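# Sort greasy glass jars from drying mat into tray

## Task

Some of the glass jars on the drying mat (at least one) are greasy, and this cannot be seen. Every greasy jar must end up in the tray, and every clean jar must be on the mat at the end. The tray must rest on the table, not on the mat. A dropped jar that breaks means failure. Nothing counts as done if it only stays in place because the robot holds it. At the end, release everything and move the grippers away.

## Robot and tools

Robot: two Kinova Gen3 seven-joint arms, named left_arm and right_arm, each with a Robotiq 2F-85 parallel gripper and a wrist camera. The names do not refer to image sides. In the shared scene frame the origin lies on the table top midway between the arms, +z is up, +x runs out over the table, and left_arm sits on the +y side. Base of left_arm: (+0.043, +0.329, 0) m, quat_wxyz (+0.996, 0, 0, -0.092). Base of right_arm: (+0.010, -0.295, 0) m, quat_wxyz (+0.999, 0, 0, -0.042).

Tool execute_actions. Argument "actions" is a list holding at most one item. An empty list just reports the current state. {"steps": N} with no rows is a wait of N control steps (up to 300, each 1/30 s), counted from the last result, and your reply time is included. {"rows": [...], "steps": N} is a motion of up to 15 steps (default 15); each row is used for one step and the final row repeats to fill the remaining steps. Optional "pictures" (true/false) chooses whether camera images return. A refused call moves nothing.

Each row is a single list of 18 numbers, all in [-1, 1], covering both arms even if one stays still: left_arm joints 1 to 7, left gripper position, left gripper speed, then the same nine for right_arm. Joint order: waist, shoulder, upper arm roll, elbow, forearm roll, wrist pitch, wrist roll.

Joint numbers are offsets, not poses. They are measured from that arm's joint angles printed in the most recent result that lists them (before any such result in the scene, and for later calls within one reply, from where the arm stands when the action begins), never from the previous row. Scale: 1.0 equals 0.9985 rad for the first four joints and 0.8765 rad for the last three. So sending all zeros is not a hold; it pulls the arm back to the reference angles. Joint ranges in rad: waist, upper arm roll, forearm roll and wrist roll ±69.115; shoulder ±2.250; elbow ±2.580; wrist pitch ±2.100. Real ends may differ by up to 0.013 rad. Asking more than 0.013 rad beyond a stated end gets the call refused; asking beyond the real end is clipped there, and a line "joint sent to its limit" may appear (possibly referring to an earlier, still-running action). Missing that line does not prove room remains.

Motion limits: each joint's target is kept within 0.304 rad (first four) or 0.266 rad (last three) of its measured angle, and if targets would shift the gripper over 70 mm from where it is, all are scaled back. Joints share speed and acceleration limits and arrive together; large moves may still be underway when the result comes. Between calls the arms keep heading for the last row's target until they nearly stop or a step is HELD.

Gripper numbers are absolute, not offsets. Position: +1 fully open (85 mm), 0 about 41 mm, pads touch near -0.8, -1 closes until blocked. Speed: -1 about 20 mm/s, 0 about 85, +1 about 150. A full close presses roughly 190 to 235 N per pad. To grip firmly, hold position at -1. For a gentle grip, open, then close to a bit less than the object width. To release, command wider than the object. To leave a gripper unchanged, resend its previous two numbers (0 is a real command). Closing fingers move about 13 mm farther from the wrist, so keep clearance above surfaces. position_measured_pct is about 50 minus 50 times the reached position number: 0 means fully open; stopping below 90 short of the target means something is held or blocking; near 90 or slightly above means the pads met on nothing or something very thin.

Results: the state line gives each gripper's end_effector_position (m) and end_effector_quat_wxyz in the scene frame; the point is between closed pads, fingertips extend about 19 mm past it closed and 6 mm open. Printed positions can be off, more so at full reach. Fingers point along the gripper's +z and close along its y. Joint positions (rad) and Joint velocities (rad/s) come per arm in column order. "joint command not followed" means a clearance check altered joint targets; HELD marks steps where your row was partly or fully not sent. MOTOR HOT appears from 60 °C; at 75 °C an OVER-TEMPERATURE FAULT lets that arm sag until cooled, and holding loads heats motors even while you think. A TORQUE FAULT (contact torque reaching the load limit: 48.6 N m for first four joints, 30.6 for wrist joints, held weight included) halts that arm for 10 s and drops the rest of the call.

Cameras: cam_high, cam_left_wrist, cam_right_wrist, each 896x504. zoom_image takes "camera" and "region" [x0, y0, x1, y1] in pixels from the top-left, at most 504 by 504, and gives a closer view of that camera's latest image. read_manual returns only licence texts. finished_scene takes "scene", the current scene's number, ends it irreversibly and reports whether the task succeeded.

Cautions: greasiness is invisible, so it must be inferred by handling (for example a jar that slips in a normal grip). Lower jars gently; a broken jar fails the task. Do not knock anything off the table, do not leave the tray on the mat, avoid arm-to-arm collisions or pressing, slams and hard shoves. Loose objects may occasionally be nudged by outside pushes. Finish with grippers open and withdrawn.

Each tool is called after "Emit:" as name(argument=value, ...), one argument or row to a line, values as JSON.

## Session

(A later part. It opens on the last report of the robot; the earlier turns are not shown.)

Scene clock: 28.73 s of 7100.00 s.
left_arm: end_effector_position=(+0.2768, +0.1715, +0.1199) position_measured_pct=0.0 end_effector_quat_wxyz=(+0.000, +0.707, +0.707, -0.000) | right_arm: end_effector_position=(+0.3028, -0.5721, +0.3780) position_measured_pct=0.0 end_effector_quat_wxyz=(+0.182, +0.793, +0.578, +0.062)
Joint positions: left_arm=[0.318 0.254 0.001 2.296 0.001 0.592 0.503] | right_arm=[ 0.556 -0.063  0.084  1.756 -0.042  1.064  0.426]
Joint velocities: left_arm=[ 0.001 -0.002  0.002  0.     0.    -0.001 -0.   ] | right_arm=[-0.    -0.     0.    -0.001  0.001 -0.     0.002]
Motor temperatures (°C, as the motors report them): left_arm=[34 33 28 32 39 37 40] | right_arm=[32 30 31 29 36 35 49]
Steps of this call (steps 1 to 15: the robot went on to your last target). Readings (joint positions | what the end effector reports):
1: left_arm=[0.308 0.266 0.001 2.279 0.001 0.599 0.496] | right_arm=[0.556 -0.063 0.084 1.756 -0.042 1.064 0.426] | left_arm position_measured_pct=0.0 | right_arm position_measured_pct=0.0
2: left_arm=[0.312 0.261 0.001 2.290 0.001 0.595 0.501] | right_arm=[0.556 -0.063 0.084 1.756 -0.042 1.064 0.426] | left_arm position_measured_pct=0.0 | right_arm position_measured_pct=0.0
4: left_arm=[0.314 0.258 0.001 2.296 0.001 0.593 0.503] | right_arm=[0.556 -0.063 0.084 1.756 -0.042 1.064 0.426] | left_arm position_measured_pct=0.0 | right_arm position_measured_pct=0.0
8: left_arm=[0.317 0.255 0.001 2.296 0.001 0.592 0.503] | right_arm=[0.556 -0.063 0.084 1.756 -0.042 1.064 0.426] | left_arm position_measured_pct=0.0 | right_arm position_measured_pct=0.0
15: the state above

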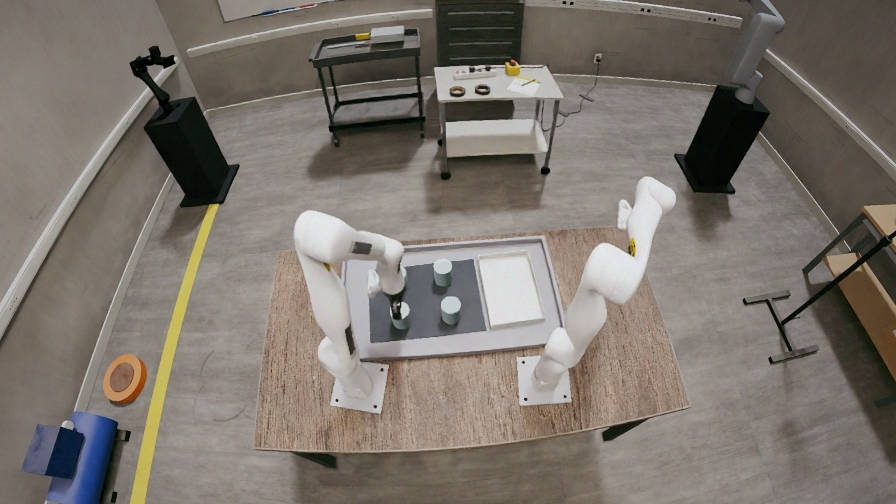

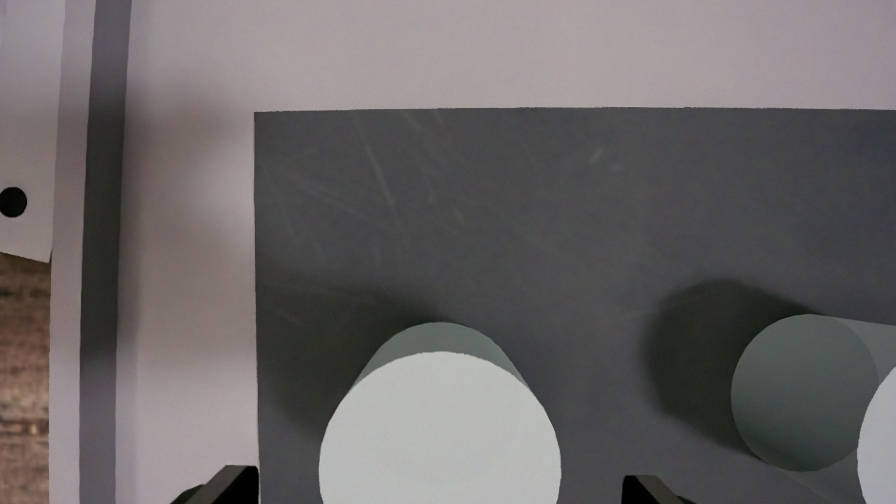

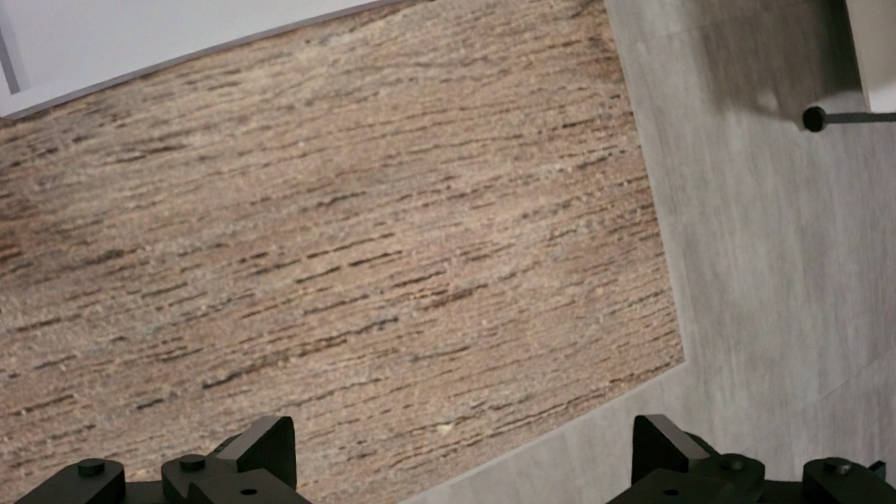

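Emit:
execute_actions(
  actions=[
    {"rows":[[0,0.176,0,0.074,0,-0.285,0,1,0,0,0,0,0,0,0,0,1,0]]},
  ],
  pictures=false,
)

Emit:
execute_actions(
  actions=[
    {"rows":[[0,0.003,0,0,0,0,0,0.62,-0.3,0,0,0,0,0,0,0,1,0]],"steps":14},
  ],
  pictures=false,
)

Emit:
execute_actions(
  actions=[
    {"rows":[[0,0,0,0,0,0,0,0.555,-1,0,0,0,0,0,0,0,1,0]],"steps":12},
  ],
)

Emit:
execute_actions(
  actions=[
    {"rows":[[0,-0.006,0,-0.002,0,0.009,0,0.555,-1,0,0,0,0,0,0,0,1,0],[0,-0.012,0,-0.004,0,0.019,0,0.555,-1,0,0,0,0,0,0,0,1,0],[0,-0.019,0,-0.006,0,0.028,0,0.555,-1,0,0,0,0,0,0,0,1,0],[0,-0.025,0,-0.008,0,0.038,0,0.555,-1,0,0,0,0,0,0,0,1,0],[0,-0.031,0,-0.01,0,0.047,0,0.555,-1,0,0,0,0,0,0,0,1,0]],"steps":13},
  ],
)

Scene clock: 33.47 s of 7100.00 s.
left_arm: end_effector_position=(+0.2774, +0.1712, +0.0610) position_measured_pct=0.0 end_effector_quat_wxyz=(+0.002, +0.707, +0.707, +0.000) | right_arm: end_effector_position=(+0.3028, -0.5721, +0.3780) position_measured_pct=0.0 end_effector_quat_wxyz=(+0.182, +0.793, +0.578, +0.062)
Joint positions: left_arm=[0.318 0.426 0.001 2.37  0.001 0.342 0.503] | right_arm=[ 0.556 -0.063  0.084  1.756 -0.042  1.064  0.426]
Joint velocities: left_arm=[ 0.     0.031 -0.001  0.005 -0.    -0.001  0.   ] | right_arm=[ 0.    -0.    -0.     0.001  0.    -0.001  0.001]
Motor temperatures (°C, as the motors report them): left_arm=[34 33 28 32 39 37 40] | right_arm=[32 30 31 29 36 35 49]
Steps of this call (steps 1 to 15: the robot went on to your last target; steps 16 to 90: nothing new was sent; then 1.23 s passed at rest; steps 91 to 105: all 15 steps of this action). Readings (joint positions | what the end effector reports):
91: left_arm=[0.318 0.255 0.001 2.297 0.001 0.590 0.503] | right_arm=[0.556 -0.063 0.084 1.756 -0.042 1.064 0.426] | left_arm position_measured_pct=0.0 | right_arm position_measured_pct=0.0
92: left_arm=[0.318 0.262 0.001 2.299 0.001 0.583 0.503] | right_arm=[0.556 -0.063 0.084 1.756 -0.042 1.064 0.426] | left_arm position_measured_pct=0.0 | right_arm position_measured_pct=0.0
94: left_arm=[0.318 0.292 0.001 2.310 0.001 0.545 0.503] | right_arm=[0.556 -0.063 0.084 1.756 -0.042 1.064 0.426] | left_arm position_measured_pct=0.0 | right_arm position_measured_pct=0.0
98: left_arm=[0.318 0.389 0.001 2.352 0.001 0.403 0.503] | right_arm=[0.556 -0.063 0.084 1.756 -0.042 1.064 0.426] | left_arm position_measured_pct=0.0 | right_arm position_measured_pct=0.0
105: the state above

Scene clock: 33.93 s of 7100.00 s.
left_arm: end_effector_position=(+0.2768, +0.1715, +0.0601) position_measured_pct=18.7 end_effector_quat_wxyz=(+0.001, +0.707, +0.707, -0.000) | right_arm: end_effector_position=(+0.3028, -0.5721, +0.3780) position_measured_pct=0.0 end_effector_quat_wxyz=(+0.182, +0.793, +0.578, +0.062)
Joint positions: left_arm=[0.318 0.429 0.001 2.37  0.001 0.342 0.503] | right_arm=[ 0.556 -0.063  0.084  1.756 -0.042  1.064  0.426]
Joint velocities: left_arm=[ 0.     0.     0.001  0.    -0.    -0.     0.   ] | right_arm=[-0.    -0.    -0.    -0.    -0.001 -0.001  0.001]
Motor temperatures (°C, as the motors report them): left_arm=[34 33 28 32 39 37 40] | right_arm=[32 30 31 29 36 35 49]
Steps of this call (steps 1 to 14: all 14 steps of this action). Readings (joint positions | what the end effector reports):
1: left_arm=[0.318 0.426 0.001 2.370 0.001 0.342 0.503] | right_arm=[0.556 -0.063 0.084 1.756 -0.042 1.064 0.426] | left_arm position_measured_pct=0.0 | right_arm position_measured_pct=0.0
2: left_arm=[0.318 0.427 0.001 2.370 0.001 0.342 0.503] | right_arm=[0.556 -0.063 0.084 1.756 -0.042 1.064 0.426] | left_arm position_measured_pct=0.4 | right_arm position_measured_pct=0.0
4: left_arm=[0.318 0.428 0.001 2.370 0.001 0.342 0.503] | right_arm=[0.556 -0.063 0.084 1.756 -0.042 1.064 0.426] | left_arm position_measured_pct=3.6 | right_arm position_measured_pct=0.0
8: left_arm=[0.318 0.428 0.001 2.370 0.001 0.342 0.503] | right_arm=[0.556 -0.063 0.084 1.756 -0.042 1.064 0.426] | left_arm position_measured_pct=12.3 | right_arm position_measured_pct=0.0
14: the state above

Scene clock: 34.33 s of 7100.00 s.
left_arm: end_effector_position=(+0.2767, +0.1715, +0.0602) position_measured_pct=22.2 end_effector_quat_wxyz=(+0.000, +0.707, +0.707, -0.000) | right_arm: end_effector_position=(+0.3028, -0.5721, +0.3780) position_measured_pct=0.0 end_effector_quat_wxyz=(+0.182, +0.793, +0.578, +0.062)
Joint positions: left_arm=[0.318 0.429 0.001 2.37  0.001 0.342 0.503] | right_arm=[ 0.556 -0.063  0.084  1.756 -0.042  1.064  0.426]
Joint velocities: left_arm=[ 0.001  0.     0.     0.001 -0.     0.001 -0.001] | right_arm=[-0.    -0.    -0.     0.    -0.    -0.001 -0.   ]
Motor temperatures (°C, as the motors report them): left_arm=[34 33 28 32 39 37 40] | right_arm=[32 30 31 29 36 35 49]
Steps of this call (steps 1 to 12: all 12 steps of this action). Readings (joint positions | what the end effector reports):
1: left_arm=[0.318 0.429 0.001 2.370 0.001 0.342 0.503] | right_arm=[0.556 -0.063 0.084 1.756 -0.042 1.064 0.426] | left_arm position_measured_pct=18.7 | right_arm position_measured_pct=0.0
2: left_arm=[0.318 0.429 0.001 2.370 0.001 0.342 0.503] | right_arm=[0.556 -0.063 0.084 1.756 -0.042 1.064 0.426] | left_arm position_measured_pct=19.0 | right_arm position_measured_pct=0.0
4: left_arm=[0.318 0.429 0.001 2.370 0.001 0.342 0.503] | right_arm=[0.556 -0.063 0.084 1.756 -0.042 1.064 0.426] | left_arm position_measured_pct=19.8 | right_arm position_measured_pct=0.0
8: left_arm=[0.318 0.429 0.001 2.370 0.001 0.342 0.503] | right_arm=[0.556 -0.063 0.084 1.756 -0.042 1.064 0.426] | left_arm position_measured_pct=22.2 | right_arm position_measured_pct=0.0
12: the state above

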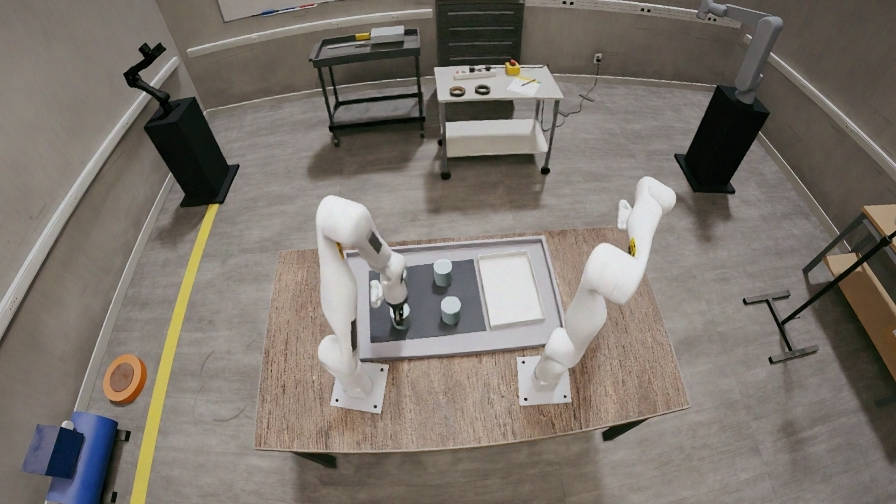

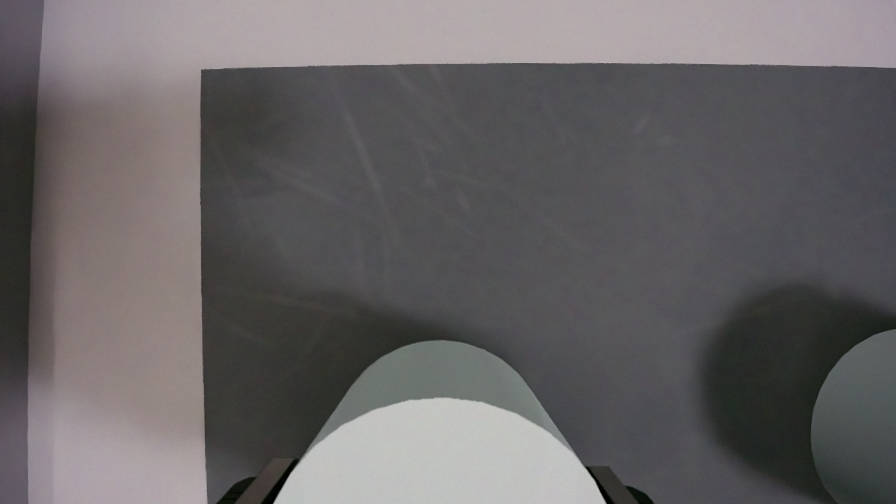

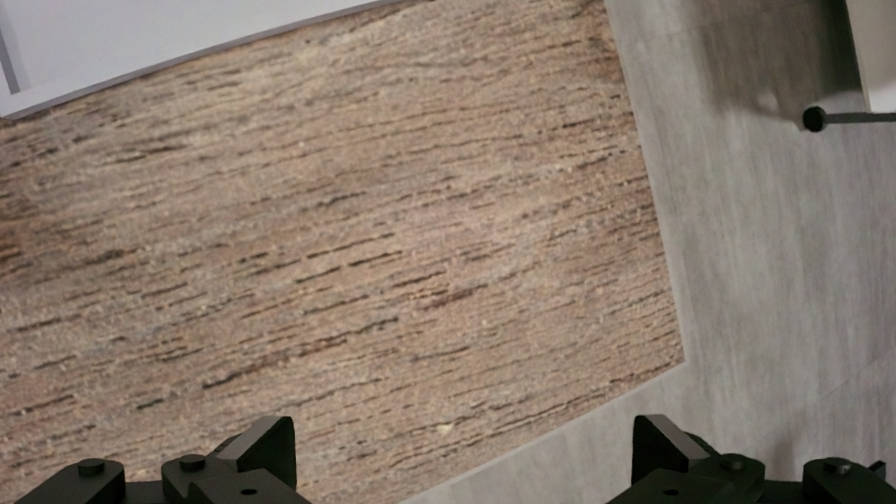

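Scene clock: 34.77 s of 7100.00 s.
left_arm: end_effector_position=(+0.2766, +0.1716, +0.0698) position_measured_pct=22.2 end_effector_quat_wxyz=(+0.000, +0.707, +0.707, -0.000) | right_arm: end_effector_position=(+0.3028, -0.5721, +0.3780) position_measured_pct=0.0 end_effector_quat_wxyz=(+0.182, +0.793, +0.578, +0.062)
Joint positions: left_arm=[0.318 0.398 0.001 2.36  0.001 0.383 0.503] | right_arm=[ 0.556 -0.063  0.084  1.756 -0.042  1.064  0.426]
Joint velocities: left_arm=[ 0.001 -0.003  0.001 -0.001 -0.     0.    -0.   ] | right_arm=[-0.    -0.     0.    -0.    -0.    -0.002 -0.001]
Motor temperatures (°C, as the motors report them): left_arm=[34 33 28 32 39 37 40] | right_arm=[32 30 31 29 36 35 49]
Steps of this call (steps 1 to 13: all 13 steps of this action). Readings (joint positions | what the end effector reports):
1: left_arm=[0.318 0.427 0.001 2.370 0.001 0.343 0.503] | right_arm=[0.556 -0.063 0.084 1.756 -0.042 1.064 0.426] | left_arm position_measured_pct=22.2 | right_arm position_measured_pct=0.0
2: left_arm=[0.318 0.422 0.001 2.369 0.001 0.348 0.503] | right_arm=[0.556 -0.063 0.084 1.756 -0.042 1.064 0.426] | left_arm position_measured_pct=22.2 | right_arm position_measured_pct=0.0
4: left_arm=[0.318 0.411 0.001 2.365 0.001 0.363 0.503] | right_arm=[0.556 -0.063 0.084 1.756 -0.042 1.064 0.426] | left_arm position_measured_pct=22.2 | right_arm position_measured_pct=0.0
8: left_arm=[0.318 0.400 0.001 2.360 0.001 0.383 0.503] | right_arm=[0.556 -0.063 0.084 1.756 -0.042 1.064 0.426] | left_arm position_measured_pct=22.2 | right_arm position_measured_pct=0.0
13: the state above

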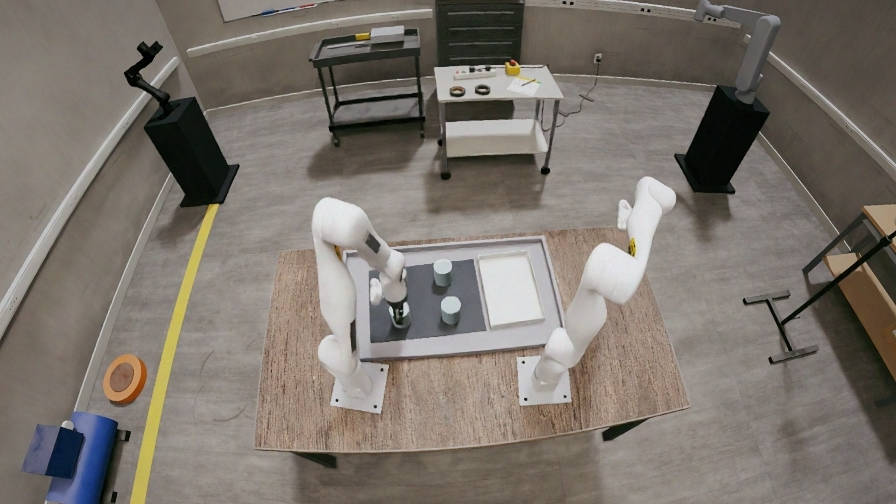

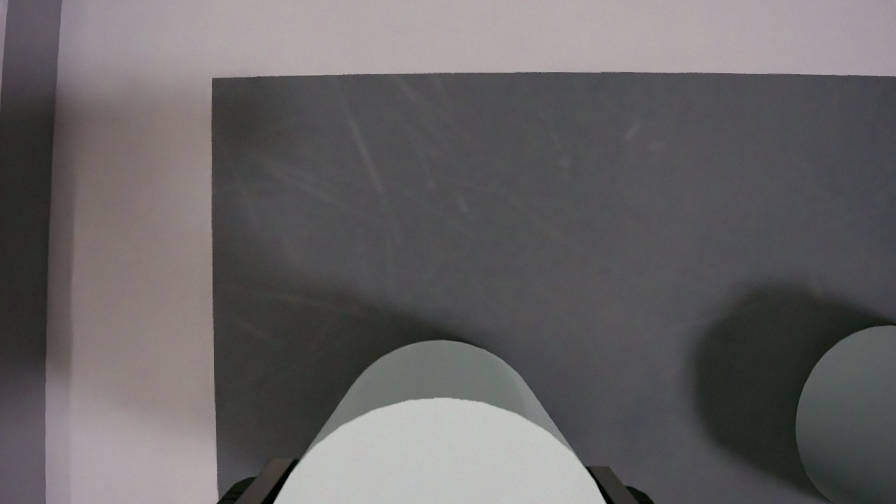

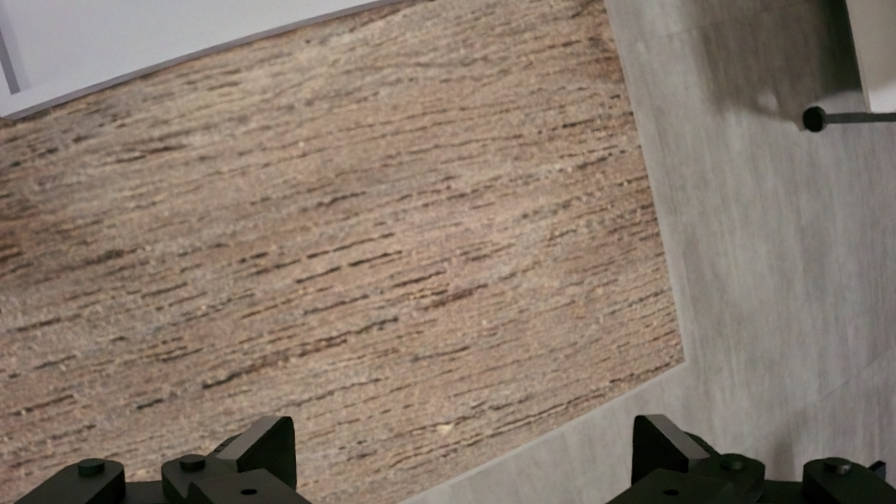

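Emit:
execute_actions(
  actions=[
    {"rows":[[0,0.008,0,0.002,0,-0.012,0,0.555,-1,0,0,0,0,0,0,0,1,0],[0,0.016,0,0.005,0,-0.024,0,0.555,-1,0,0,0,0,0,0,0,1,0],[0,0.024,0,0.008,0,-0.036,0,0.555,-1,0,0,0,0,0,0,0,1,0],[0,0.031,0,0.01,0,-0.047,0,0.555,-1,0,0,0,0,0,0,0,1,0]],"steps":12},
  ],
  pictures=false,
)

Emit:
execute_actions(
  actions=[
    {"rows":[[0,0,0,0,0,0,0,1,0,0,0,0,0,0,0,0,1,0]],"steps":6},
  ],
  pictures=false,
)

Emit:
execute_actions(
  actions=[
    {"rows":[[0,-0.178,0,-0.074,0,0.285,0,1,0,0,0,0,0,0,0,0,1,0]]},
  ],
  pictures=false,
)

Emit:
execute_actions(
  actions=[
    {"rows":[[0.377,0.203,0,-0.403,0,0.227,0.431,1,0,0,0,0,0,0,0,0,1,0]]},
  ],
  pictures=false,
)

Emit:
execute_actions(
  actions=[
    {"steps":18},
  ],
)

Scene clock: 39.43 s of 7100.00 s.
left_arm: end_effector_position=(+0.2767, +0.1715, +0.0602) position_measured_pct=22.2 end_effector_quat_wxyz=(+0.000, +0.707, +0.707, -0.000) | right_arm: end_effector_position=(+0.3028, -0.5721, +0.3780) position_measured_pct=0.0 end_effector_quat_wxyz=(+0.182, +0.793, +0.578, +0.062)
Joint positions: left_arm=[0.318 0.428 0.001 2.37  0.001 0.342 0.503] | right_arm=[ 0.556 -0.063  0.084  1.756 -0.042  1.064  0.426]
Joint velocities: left_arm=[ 0.     0.003 -0.    -0.003  0.    -0.002 -0.   ] | right_arm=[-0.     0.     0.    -0.    -0.001 -0.     0.   ]
Motor temperatures (°C, as the motors report them): left_arm=[34 33 28 32 39 37 40] | right_arm=[32 30 31 29 36 35 49]
Steps of this call (steps 1 to 15: the robot went on to your last target; steps 16 to 90: nothing new was sent; then 1.27 s passed at rest; steps 91 to 102: all 12 steps of this action). Readings (joint positions | what the end effector reports):
91: left_arm=[0.318 0.399 0.001 2.360 0.001 0.382 0.503] | right_arm=[0.556 -0.063 0.084 1.756 -0.042 1.064 0.426] | left_arm position_measured_pct=22.2 | right_arm position_measured_pct=0.0
92: left_arm=[0.318 0.405 0.001 2.362 0.001 0.376 0.503] | right_arm=[0.556 -0.063 0.084 1.756 -0.042 1.064 0.426] | left_arm position_measured_pct=22.2 | right_arm position_measured_pct=0.0
94: left_arm=[0.318 0.419 0.001 2.366 0.001 0.358 0.503] | right_arm=[0.556 -0.063 0.084 1.756 -0.042 1.064 0.426] | left_arm position_measured_pct=22.2 | right_arm position_measured_pct=0.0
98: left_arm=[0.318 0.427 0.001 2.370 0.001 0.342 0.503] | right_arm=[0.556 -0.063 0.084 1.756 -0.042 1.064 0.426] | left_arm position_measured_pct=22.2 | right_arm position_measured_pct=0.0
102: the state above

Scene clock: 39.63 s of 7100.00 s.
left_arm: end_effector_position=(+0.2768, +0.1715, +0.0602) position_measured_pct=12.3 end_effector_quat_wxyz=(+0.001, +0.707, +0.707, -0.000) | right_arm: end_effector_position=(+0.3028, -0.5721, +0.3780) position_measured_pct=0.0 end_effector_quat_wxyz=(+0.182, +0.793, +0.578, +0.062)
Joint positions: left_arm=[0.318 0.428 0.001 2.37  0.001 0.342 0.503] | right_arm=[ 0.556 -0.063  0.084  1.756 -0.042  1.064  0.426]
Joint velocities: left_arm=[-0.    -0.    -0.     0.001  0.     0.001  0.   ] | right_arm=[ 0.    -0.    -0.    -0.001  0.001  0.001  0.   ]
Motor temperatures (°C, as the motors report them): left_arm=[34 33 28 32 39 37 40] | right_arm=[32 30 31 29 36 35 49]
Steps of this call (steps 1 to 6: all 6 steps of this action). Readings (joint positions | what the end effector reports):
1: left_arm=[0.318 0.428 0.001 2.370 0.001 0.342 0.503] | right_arm=[0.556 -0.063 0.084 1.756 -0.042 1.064 0.426] | left_arm position_measured_pct=22.2 | right_arm position_measured_pct=0.0
2: left_arm=[0.318 0.428 0.001 2.370 0.001 0.342 0.503] | right_arm=[0.556 -0.063 0.084 1.756 -0.042 1.064 0.426] | left_arm position_measured_pct=21.8 | right_arm position_measured_pct=0.0
4: left_arm=[0.318 0.428 0.001 2.370 0.001 0.342 0.503] | right_arm=[0.556 -0.063 0.084 1.756 -0.042 1.064 0.426] | left_arm position_measured_pct=17.5 | right_arm position_measured_pct=0.0
6: the state above

Scene clock: 40.13 s of 7100.00 s.
left_arm: end_effector_position=(+0.2766, +0.1715, +0.1197) position_measured_pct=0.0 end_effector_quat_wxyz=(-0.000, +0.707, +0.707, -0.000) | right_arm: end_effector_position=(+0.3028, -0.5721, +0.3780) position_measured_pct=0.0 end_effector_quat_wxyz=(+0.182, +0.793, +0.578, +0.062)
Joint positions: left_arm=[0.318 0.254 0.001 2.296 0.001 0.592 0.503] | right_arm=[ 0.556 -0.063  0.084  1.756 -0.042  1.064  0.426]
Joint velocities: left_arm=[-0.002 -0.033  0.001 -0.004 -0.     0.     0.   ] | right_arm=[-0.    -0.    -0.    -0.    -0.    -0.    -0.001]
Motor temperatures (°C, as the motors report them): left_arm=[34 33 28 32 39 37 40] | right_arm=[32 30 31 29 36 35 49]
Steps of this call (steps 1 to 15: all 15 steps of this action). Readings (joint positions | what the end effector reports):
1: left_arm=[0.318 0.427 0.001 2.370 0.001 0.344 0.503] | right_arm=[0.556 -0.063 0.084 1.756 -0.042 1.064 0.426] | left_arm position_measured_pct=9.1 | right_arm position_measured_pct=0.0
2: left_arm=[0.318 0.420 0.001 2.368 0.001 0.351 0.503] | right_arm=[0.556 -0.063 0.084 1.756 -0.042 1.064 0.426] | left_arm position_measured_pct=6.3 | right_arm position_measured_pct=0.0
4: left_arm=[0.318 0.389 0.001 2.356 0.001 0.389 0.503] | right_arm=[0.556 -0.063 0.084 1.756 -0.042 1.064 0.426] | left_arm position_measured_pct=2.0 | right_arm position_measured_pct=0.0
8: left_arm=[0.318 0.292 0.001 2.314 0.001 0.530 0.503] | right_arm=[0.556 -0.063 0.084 1.756 -0.042 1.064 0.426] | left_arm position_measured_pct=0.0 | right_arm position_measured_pct=0.0
15: the state above

Scene clock: 40.63 s of 7100.00 s.
left_arm: end_effector_position=(+0.2882, +0.0174, +0.1289) position_measured_pct=0.0 end_effector_quat_wxyz=(-0.001, +0.707, +0.707, -0.001) | right_arm: end_effector_position=(+0.3028, -0.5721, +0.3780) position_measured_pct=0.0 end_effector_quat_wxyz=(+0.182, +0.793, +0.578, +0.062)
Joint positions: left_arm=[0.654 0.437 0.001 1.936 0.001 0.772 0.84 ] | right_arm=[ 0.556 -0.063  0.084  1.756 -0.042  1.064  0.426]
Joint velocities: left_arm=[ 0.512  0.253  0.021 -0.634  0.008  0.274  0.638] | right_arm=[ 0.     0.     0.    -0.001  0.     0.     0.   ]
Motor temperatures (°C, as the motors report them): left_arm=[34 33 28 32 39 37 40] | right_arm=[32 30 31 29 36 35 49]
Steps of this call (steps 1 to 15: all 15 steps of this action). Readings (joint positions | what the end effector reports):
1: left_arm=[0.320 0.254 0.001 2.295 0.001 0.593 0.504] | right_arm=[0.556 -0.063 0.084 1.756 -0.042 1.064 0.426] | left_arm position_measured_pct=0.0 | right_arm position_measured_pct=0.0
2: left_arm=[0.327 0.259 -0.000 2.290 0.000 0.596 0.508] | right_arm=[0.556 -0.063 0.084 1.756 -0.042 1.064 0.426] | left_arm position_measured_pct=0.0 | right_arm position_measured_pct=0.0
4: left_arm=[0.358 0.279 -0.001 2.263 0.000 0.614 0.531] | right_arm=[0.556 -0.063 0.084 1.756 -0.042 1.064 0.426] | left_arm position_measured_pct=0.0 | right_arm position_measured_pct=0.0
8: left_arm=[0.472 0.345 -0.000 2.150 0.001 0.679 0.631] | right_arm=[0.556 -0.063 0.084 1.756 -0.042 1.064 0.426] | left_arm position_measured_pct=0.0 | right_arm position_measured_pct=0.0
15: the state above

Scene clock: 41.23 s of 7100.00 s.
left_arm: end_effector_position=(+0.2841, -0.0023, +0.1300) position_measured_pct=0.0 end_effector_quat_wxyz=(-0.000, +0.707, +0.708, -0.000) | right_arm: end_effector_position=(+0.3028, -0.5721, +0.3780) position_measured_pct=0.0 end_effector_quat_wxyz=(+0.182, +0.793, +0.578, +0.062)
Joint positions: left_arm=[0.694 0.457 0.001 1.894 0.001 0.791 0.881] | right_arm=[ 0.556 -0.063  0.084  1.756 -0.042  1.064  0.426]
Joint velocities: left_arm=[ 0.001 -0.    -0.     0.    -0.     0.001 -0.001] | right_arm=[-0. -0. -0. -0.  0.  0.  0.]
Motor temperatures (°C, as the motors report them): left_arm=[34 33 28 32 39 37 40] | right_arm=[32 30 31 29 36 35 49]
Steps of this call (steps 1 to 18: the robot went on to your last target). Readings (joint positions | what the end effector reports):
1: left_arm=[0.668 0.444 0.002 1.918 0.001 0.780 0.858] | right_arm=[0.556 -0.063 0.084 1.756 -0.042 1.064 0.426] | left_arm position_measured_pct=0.0 | right_arm position_measured_pct=0.0
2: left_arm=[0.678 0.449 0.003 1.905 0.001 0.785 0.871] | right_arm=[0.556 -0.063 0.084 1.756 -0.042 1.064 0.426] | left_arm position_measured_pct=0.0 | right_arm position_measured_pct=0.0
4: left_arm=[0.686 0.452 0.003 1.895 0.001 0.790 0.881] | right_arm=[0.556 -0.063 0.084 1.756 -0.042 1.064 0.426] | left_arm position_measured_pct=0.0 | right_arm position_measured_pct=0.0
8: left_arm=[0.691 0.455 0.001 1.894 0.001 0.791 0.881] | right_arm=[0.556 -0.063 0.084 1.756 -0.042 1.064 0.426] | left_arm position_measured_pct=0.0 | right_arm position_measured_pct=0.0
18: the state above

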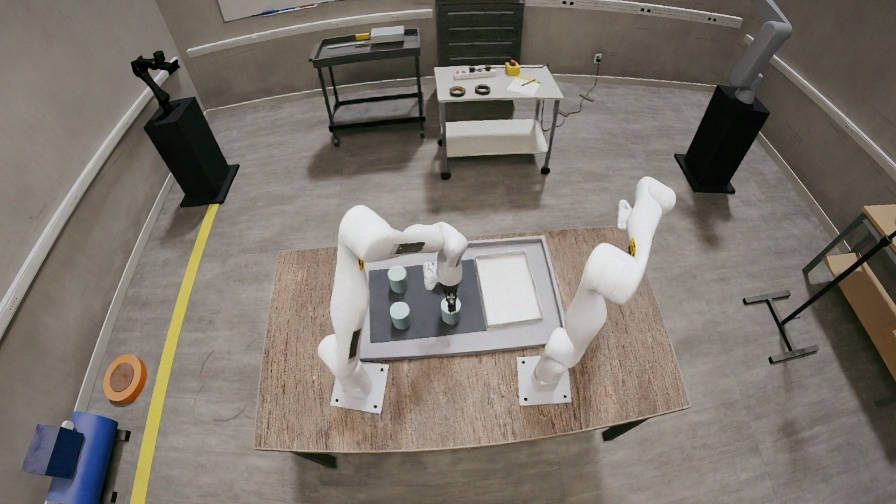

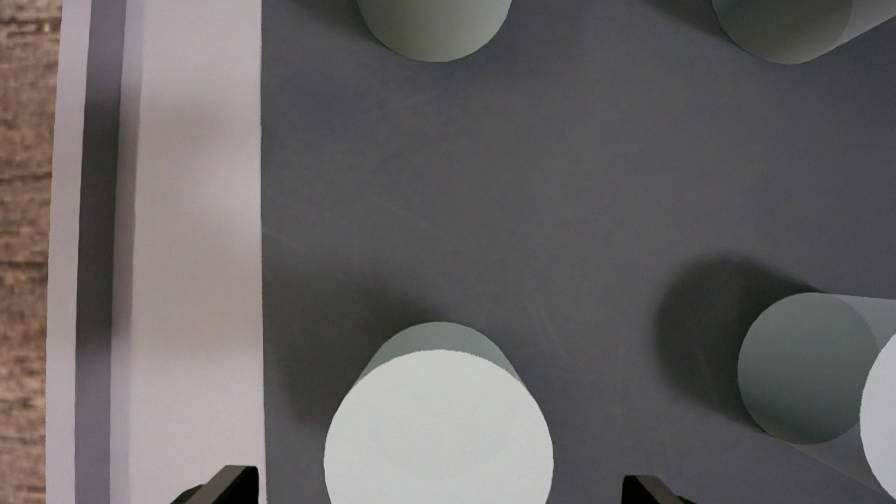

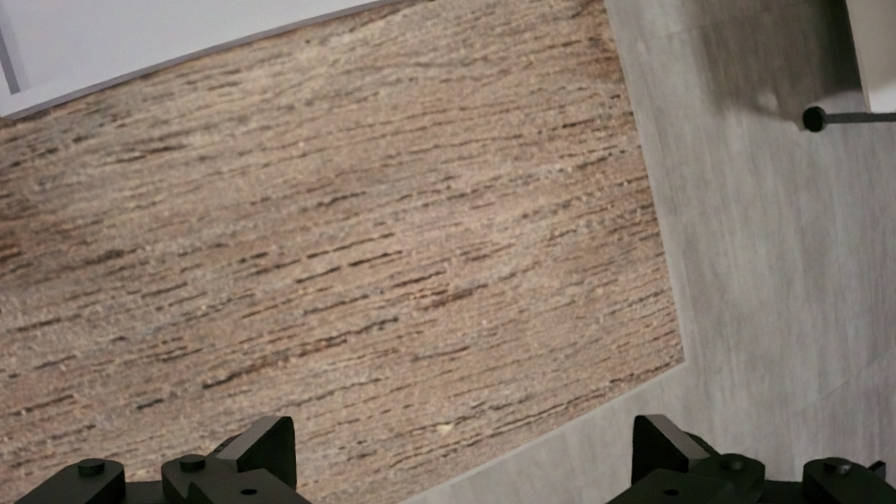

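Emit:
execute_actions(
  actions=[
    {"rows":[[0.003,0.137,0,0.068,0,-0.235,0,1,0,0,0,0,0,0,0,0,1,0]]},
  ],
  pictures=false,
)

Emit:
execute_actions(
  actions=[
    {"rows":[[0,0.002,0,0,0,0,0,0.62,-0.3,0,0,0,0,0,0,0,1,0]],"steps":14},
  ],
  pictures=false,
)

Emit:
execute_actions(
  actions=[
    {"rows":[[0,0,0,0,0,0,0,0.555,-1,0,0,0,0,0,0,0,1,0]],"steps":12},
  ],
)

Emit:
execute_actions(
  actions=[
    {"rows":[[0,-0.004,0,-0.002,0,0.006,0,0.555,-1,0,0,0,0,0,0,0,1,0],[0,-0.008,0,-0.003,0,0.013,0,0.555,-1,0,0,0,0,0,0,0,1,0],[0,-0.012,0,-0.005,0,0.019,0,0.555,-1,0,0,0,0,0,0,0,1,0],[0,-0.016,0,-0.006,0,0.026,0,0.555,-1,0,0,0,0,0,0,0,1,0],[0,-0.02,0,-0.008,0,0.032,0,0.555,-1,0,0,0,0,0,0,0,1,0]],"steps":12},
  ],
)

Emit:
zoom_image(
  camera="cam_high",
  region=[430, 230, 590, 360],
)

Scene clock: 47.93 s of 7100.00 s.
left_arm: end_effector_position=(+0.2838, -0.0038, +0.0611) position_measured_pct=0.0 end_effector_quat_wxyz=(+0.001, +0.708, +0.707, -0.001) | right_arm: end_effector_position=(+0.3028, -0.5721, +0.3780) position_measured_pct=0.0 end_effector_quat_wxyz=(+0.182, +0.793, +0.578, +0.062)
Joint positions: left_arm=[0.697 0.592 0.001 1.962 0.001 0.585 0.881] | right_arm=[ 0.556 -0.063  0.084  1.756 -0.042  1.064  0.426]
Joint velocities: left_arm=[-0.001  0.018  0.002  0.002 -0.    -0.001 -0.   ] | right_arm=[-0.     0.    -0.    -0.     0.    -0.     0.001]
Motor temperatures (°C, as the motors report them): left_arm=[34 33 28 32 39 37 40] | right_arm=[32 30 31 29 36 35 49]
Steps of this call (steps 1 to 15: the robot went on to your last target; steps 16 to 90: nothing new was sent; then 3.20 s passed at rest; steps 91 to 105: all 15 steps of this action). Readings (joint positions | what the end effector reports):
91: left_arm=[0.694 0.458 0.001 1.894 0.001 0.790 0.881] | right_arm=[0.556 -0.063 0.084 1.756 -0.042 1.064 0.426] | left_arm position_measured_pct=0.0 | right_arm position_measured_pct=0.0
92: left_arm=[0.694 0.465 0.001 1.897 0.001 0.782 0.881] | right_arm=[0.556 -0.063 0.084 1.756 -0.042 1.064 0.426] | left_arm position_measured_pct=0.0 | right_arm position_measured_pct=0.0
94: left_arm=[0.695 0.495 0.001 1.910 0.001 0.742 0.881] | right_arm=[0.556 -0.063 0.084 1.756 -0.042 1.064 0.426] | left_arm position_measured_pct=0.0 | right_arm position_measured_pct=0.0
98: left_arm=[0.697 0.575 0.001 1.953 0.001 0.613 0.881] | right_arm=[0.556 -0.063 0.084 1.756 -0.042 1.064 0.426] | left_arm position_measured_pct=0.0 | right_arm position_measured_pct=0.0
105: the state above

Scene clock: 48.40 s of 7100.00 s.
left_arm: end_effector_position=(+0.2835, -0.0034, +0.0603) position_measured_pct=18.7 end_effector_quat_wxyz=(+0.000, +0.708, +0.707, -0.000) | right_arm: end_effector_position=(+0.3028, -0.5721, +0.3780) position_measured_pct=0.0 end_effector_quat_wxyz=(+0.182, +0.793, +0.578, +0.062)
Joint positions: left_arm=[0.697 0.594 0.001 1.962 0.001 0.585 0.881] | right_arm=[ 0.556 -0.063  0.084  1.756 -0.042  1.064  0.426]
Joint velocities: left_arm=[ 0.     0.    -0.    -0.     0.     0.001  0.001] | right_arm=[-0.    -0.     0.     0.    -0.     0.001  0.001]
Motor temperatures (°C, as the motors report them): left_arm=[34 33 28 32 39 37 40] | right_arm=[32 30 31 29 36 35 49]
Steps of this call (steps 1 to 14: all 14 steps of this action). Readings (joint positions | what the end effector reports):
1: left_arm=[0.697 0.592 0.001 1.962 0.001 0.585 0.881] | right_arm=[0.556 -0.063 0.084 1.756 -0.042 1.064 0.426] | left_arm position_measured_pct=0.0 | right_arm position_measured_pct=0.0
2: left_arm=[0.697 0.593 0.001 1.962 0.001 0.585 0.881] | right_arm=[0.556 -0.063 0.084 1.756 -0.042 1.064 0.426] | left_arm position_measured_pct=0.4 | right_arm position_measured_pct=0.0
4: left_arm=[0.697 0.593 0.001 1.962 0.001 0.585 0.881] | right_arm=[0.556 -0.063 0.084 1.756 -0.042 1.064 0.426] | left_arm position_measured_pct=3.6 | right_arm position_measured_pct=0.0
8: left_arm=[0.697 0.594 0.001 1.962 0.001 0.585 0.881] | right_arm=[0.556 -0.063 0.084 1.756 -0.042 1.064 0.426] | left_arm position_measured_pct=12.3 | right_arm position_measured_pct=0.0
14: the state above

Scene clock: 48.80 s of 7100.00 s.
left_arm: end_effector_position=(+0.2837, -0.0035, +0.0604) position_measured_pct=22.2 end_effector_quat_wxyz=(+0.001, +0.707, +0.707, -0.000) | right_arm: end_effector_position=(+0.3028, -0.5721, +0.3780) position_measured_pct=0.0 end_effector_quat_wxyz=(+0.182, +0.793, +0.578, +0.062)
Joint positions: left_arm=[0.697 0.594 0.001 1.962 0.001 0.585 0.881] | right_arm=[ 0.556 -0.063  0.084  1.756 -0.042  1.064  0.426]
Joint velocities: left_arm=[-0.001  0.     0.     0.    -0.     0.001 -0.001] | right_arm=[-0.    -0.    -0.     0.001  0.001 -0.001 -0.001]
Motor temperatures (°C, as the motors report them): left_arm=[34 33 28 32 39 37 40] | right_arm=[32 30 31 29 36 35 49]
Steps of this call (steps 1 to 12: all 12 steps of this action). Readings (joint positions | what the end effector reports):
1: left_arm=[0.697 0.594 0.001 1.962 0.001 0.585 0.881] | right_arm=[0.556 -0.063 0.084 1.756 -0.042 1.064 0.426] | left_arm position_measured_pct=18.7 | right_arm position_measured_pct=0.0
2: left_arm=[0.697 0.594 0.001 1.962 0.001 0.585 0.881] | right_arm=[0.556 -0.063 0.084 1.756 -0.042 1.064 0.426] | left_arm position_measured_pct=19.0 | right_arm position_measured_pct=0.0
4: left_arm=[0.697 0.594 0.001 1.962 0.001 0.585 0.881] | right_arm=[0.556 -0.063 0.084 1.756 -0.042 1.064 0.426] | left_arm position_measured_pct=19.8 | right_arm position_measured_pct=0.0
8: left_arm=[0.697 0.594 0.001 1.962 0.001 0.585 0.881] | right_arm=[0.556 -0.063 0.084 1.756 -0.042 1.064 0.426] | left_arm position_measured_pct=22.2 | right_arm position_measured_pct=0.0
12: the state above

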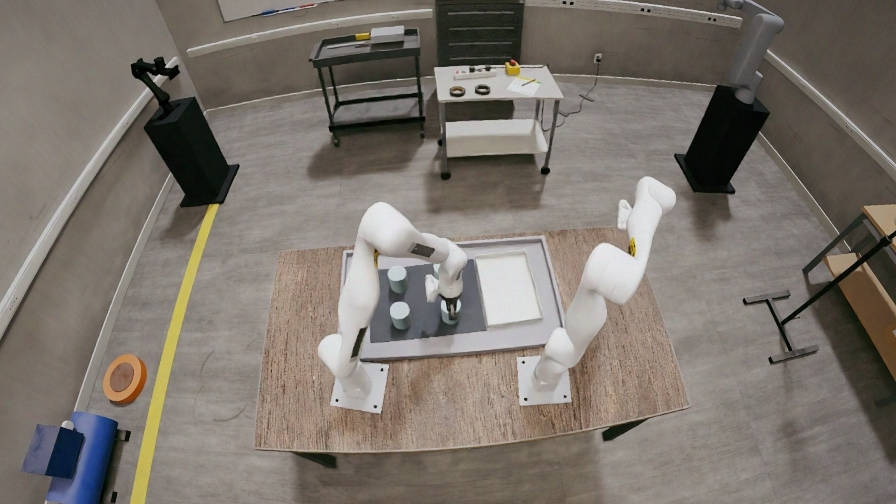

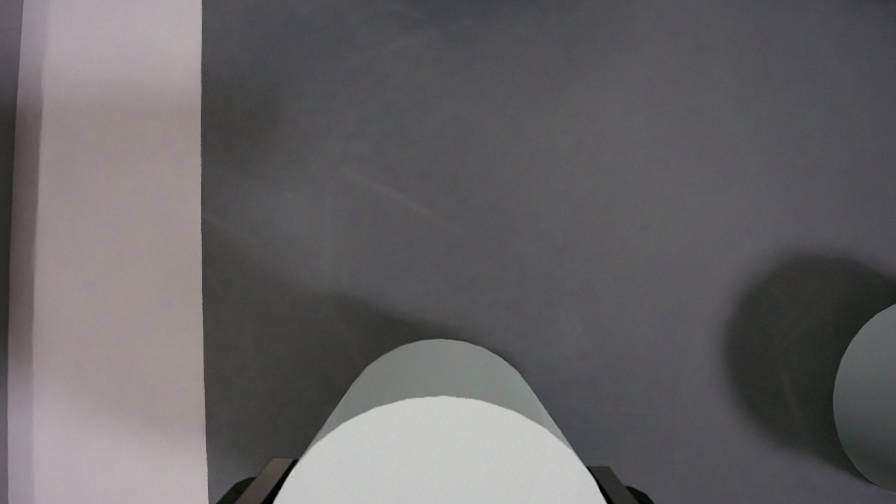

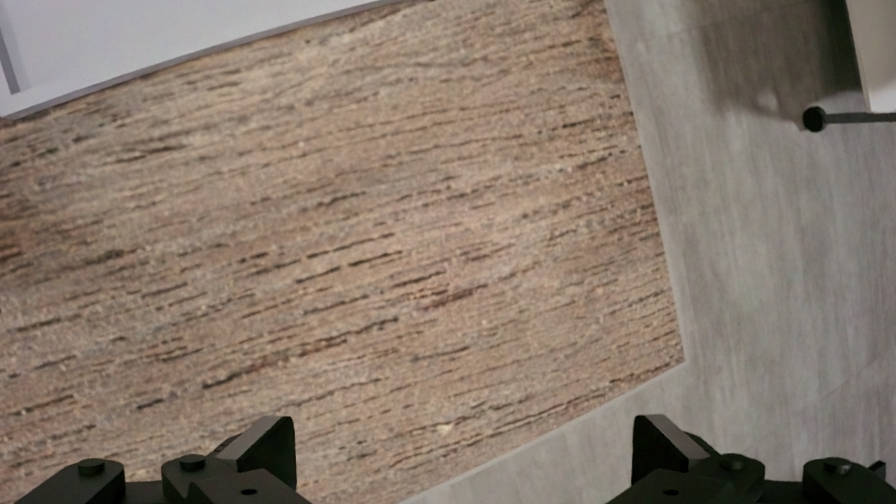

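Scene clock: 49.20 s of 7100.00 s.
left_arm: end_effector_position=(+0.2838, -0.0036, +0.0698) position_measured_pct=22.2 end_effector_quat_wxyz=(+0.000, +0.707, +0.707, -0.000) | right_arm: end_effector_position=(+0.3028, -0.5721, +0.3780) position_measured_pct=0.0 end_effector_quat_wxyz=(+0.182, +0.793, +0.578, +0.062)
Joint positions: left_arm=[0.697 0.574 0.001 1.954 0.001 0.613 0.881] | right_arm=[ 0.556 -0.063  0.084  1.756 -0.042  1.064  0.426]
Joint velocities: left_arm=[ 0.001 -0.004 -0.001 -0.001  0.     0.001 -0.002] | right_arm=[-0.    -0.    -0.    -0.001  0.001 -0.001 -0.001]
Motor temperatures (°C, as the motors report them): left_arm=[34 33 28 32 39 37 40] | right_arm=[32 30 31 29 36 35 49]
Steps of this call (steps 1 to 12: all 12 steps of this action). Readings (joint positions | what the end effector reports):
1: left_arm=[0.697 0.592 0.001 1.961 0.001 0.586 0.881] | right_arm=[0.556 -0.063 0.084 1.756 -0.042 1.064 0.426] | left_arm position_measured_pct=22.2 | right_arm position_measured_pct=0.0
2: left_arm=[0.697 0.589 0.001 1.961 0.001 0.589 0.881] | right_arm=[0.556 -0.063 0.084 1.756 -0.042 1.064 0.426] | left_arm position_measured_pct=22.2 | right_arm position_measured_pct=0.0
4: left_arm=[0.697 0.582 0.001 1.958 0.001 0.600 0.881] | right_arm=[0.556 -0.063 0.084 1.756 -0.042 1.064 0.426] | left_arm position_measured_pct=22.2 | right_arm position_measured_pct=0.0
8: left_arm=[0.697 0.575 0.001 1.954 0.001 0.613 0.881] | right_arm=[0.556 -0.063 0.084 1.756 -0.042 1.064 0.426] | left_arm position_measured_pct=22.2 | right_arm position_measured_pct=0.0
12: the state above

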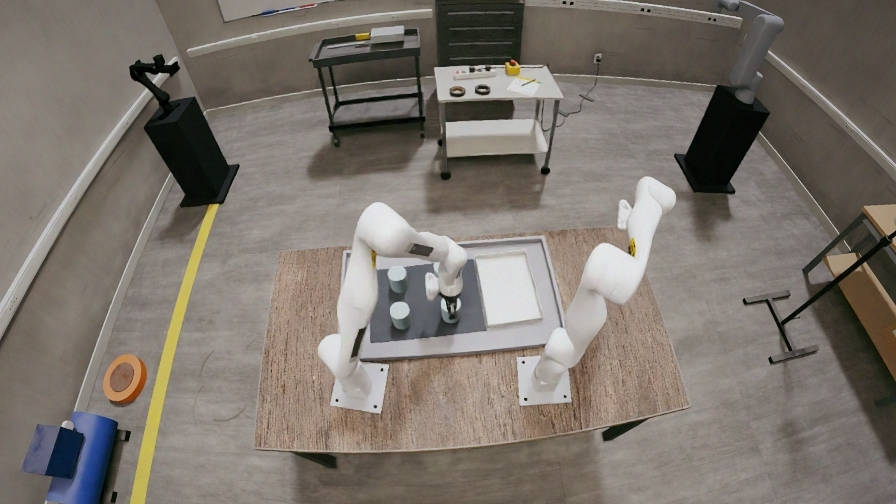

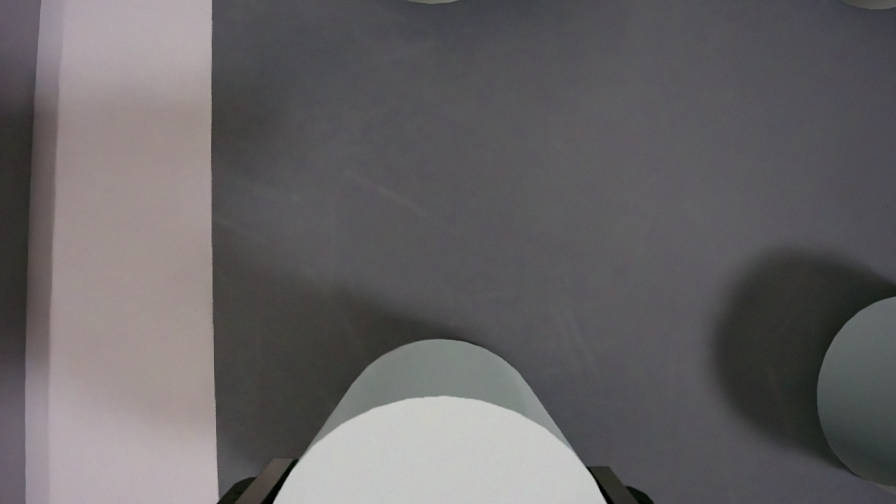

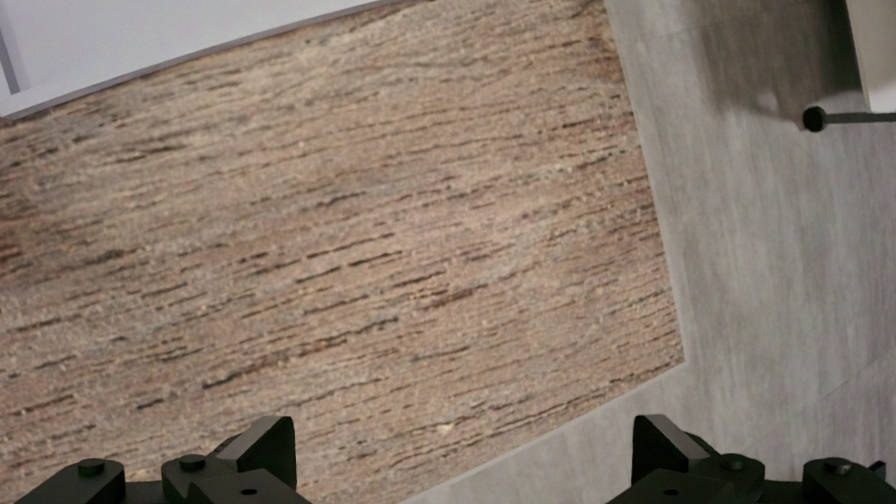

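Region (430, 230, 590, 360) of cam_high's 896x504 image, scaled by 3.150, with more detail than that image has; it fills the top 410 rows of this view, and the rest is white.

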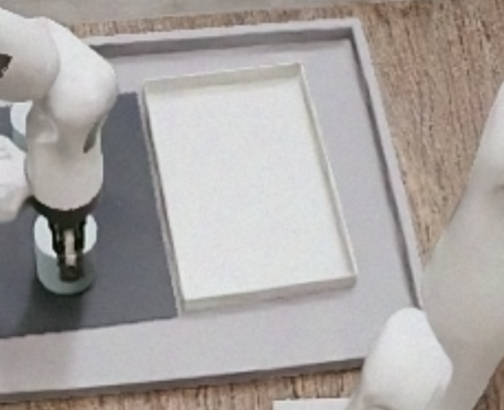

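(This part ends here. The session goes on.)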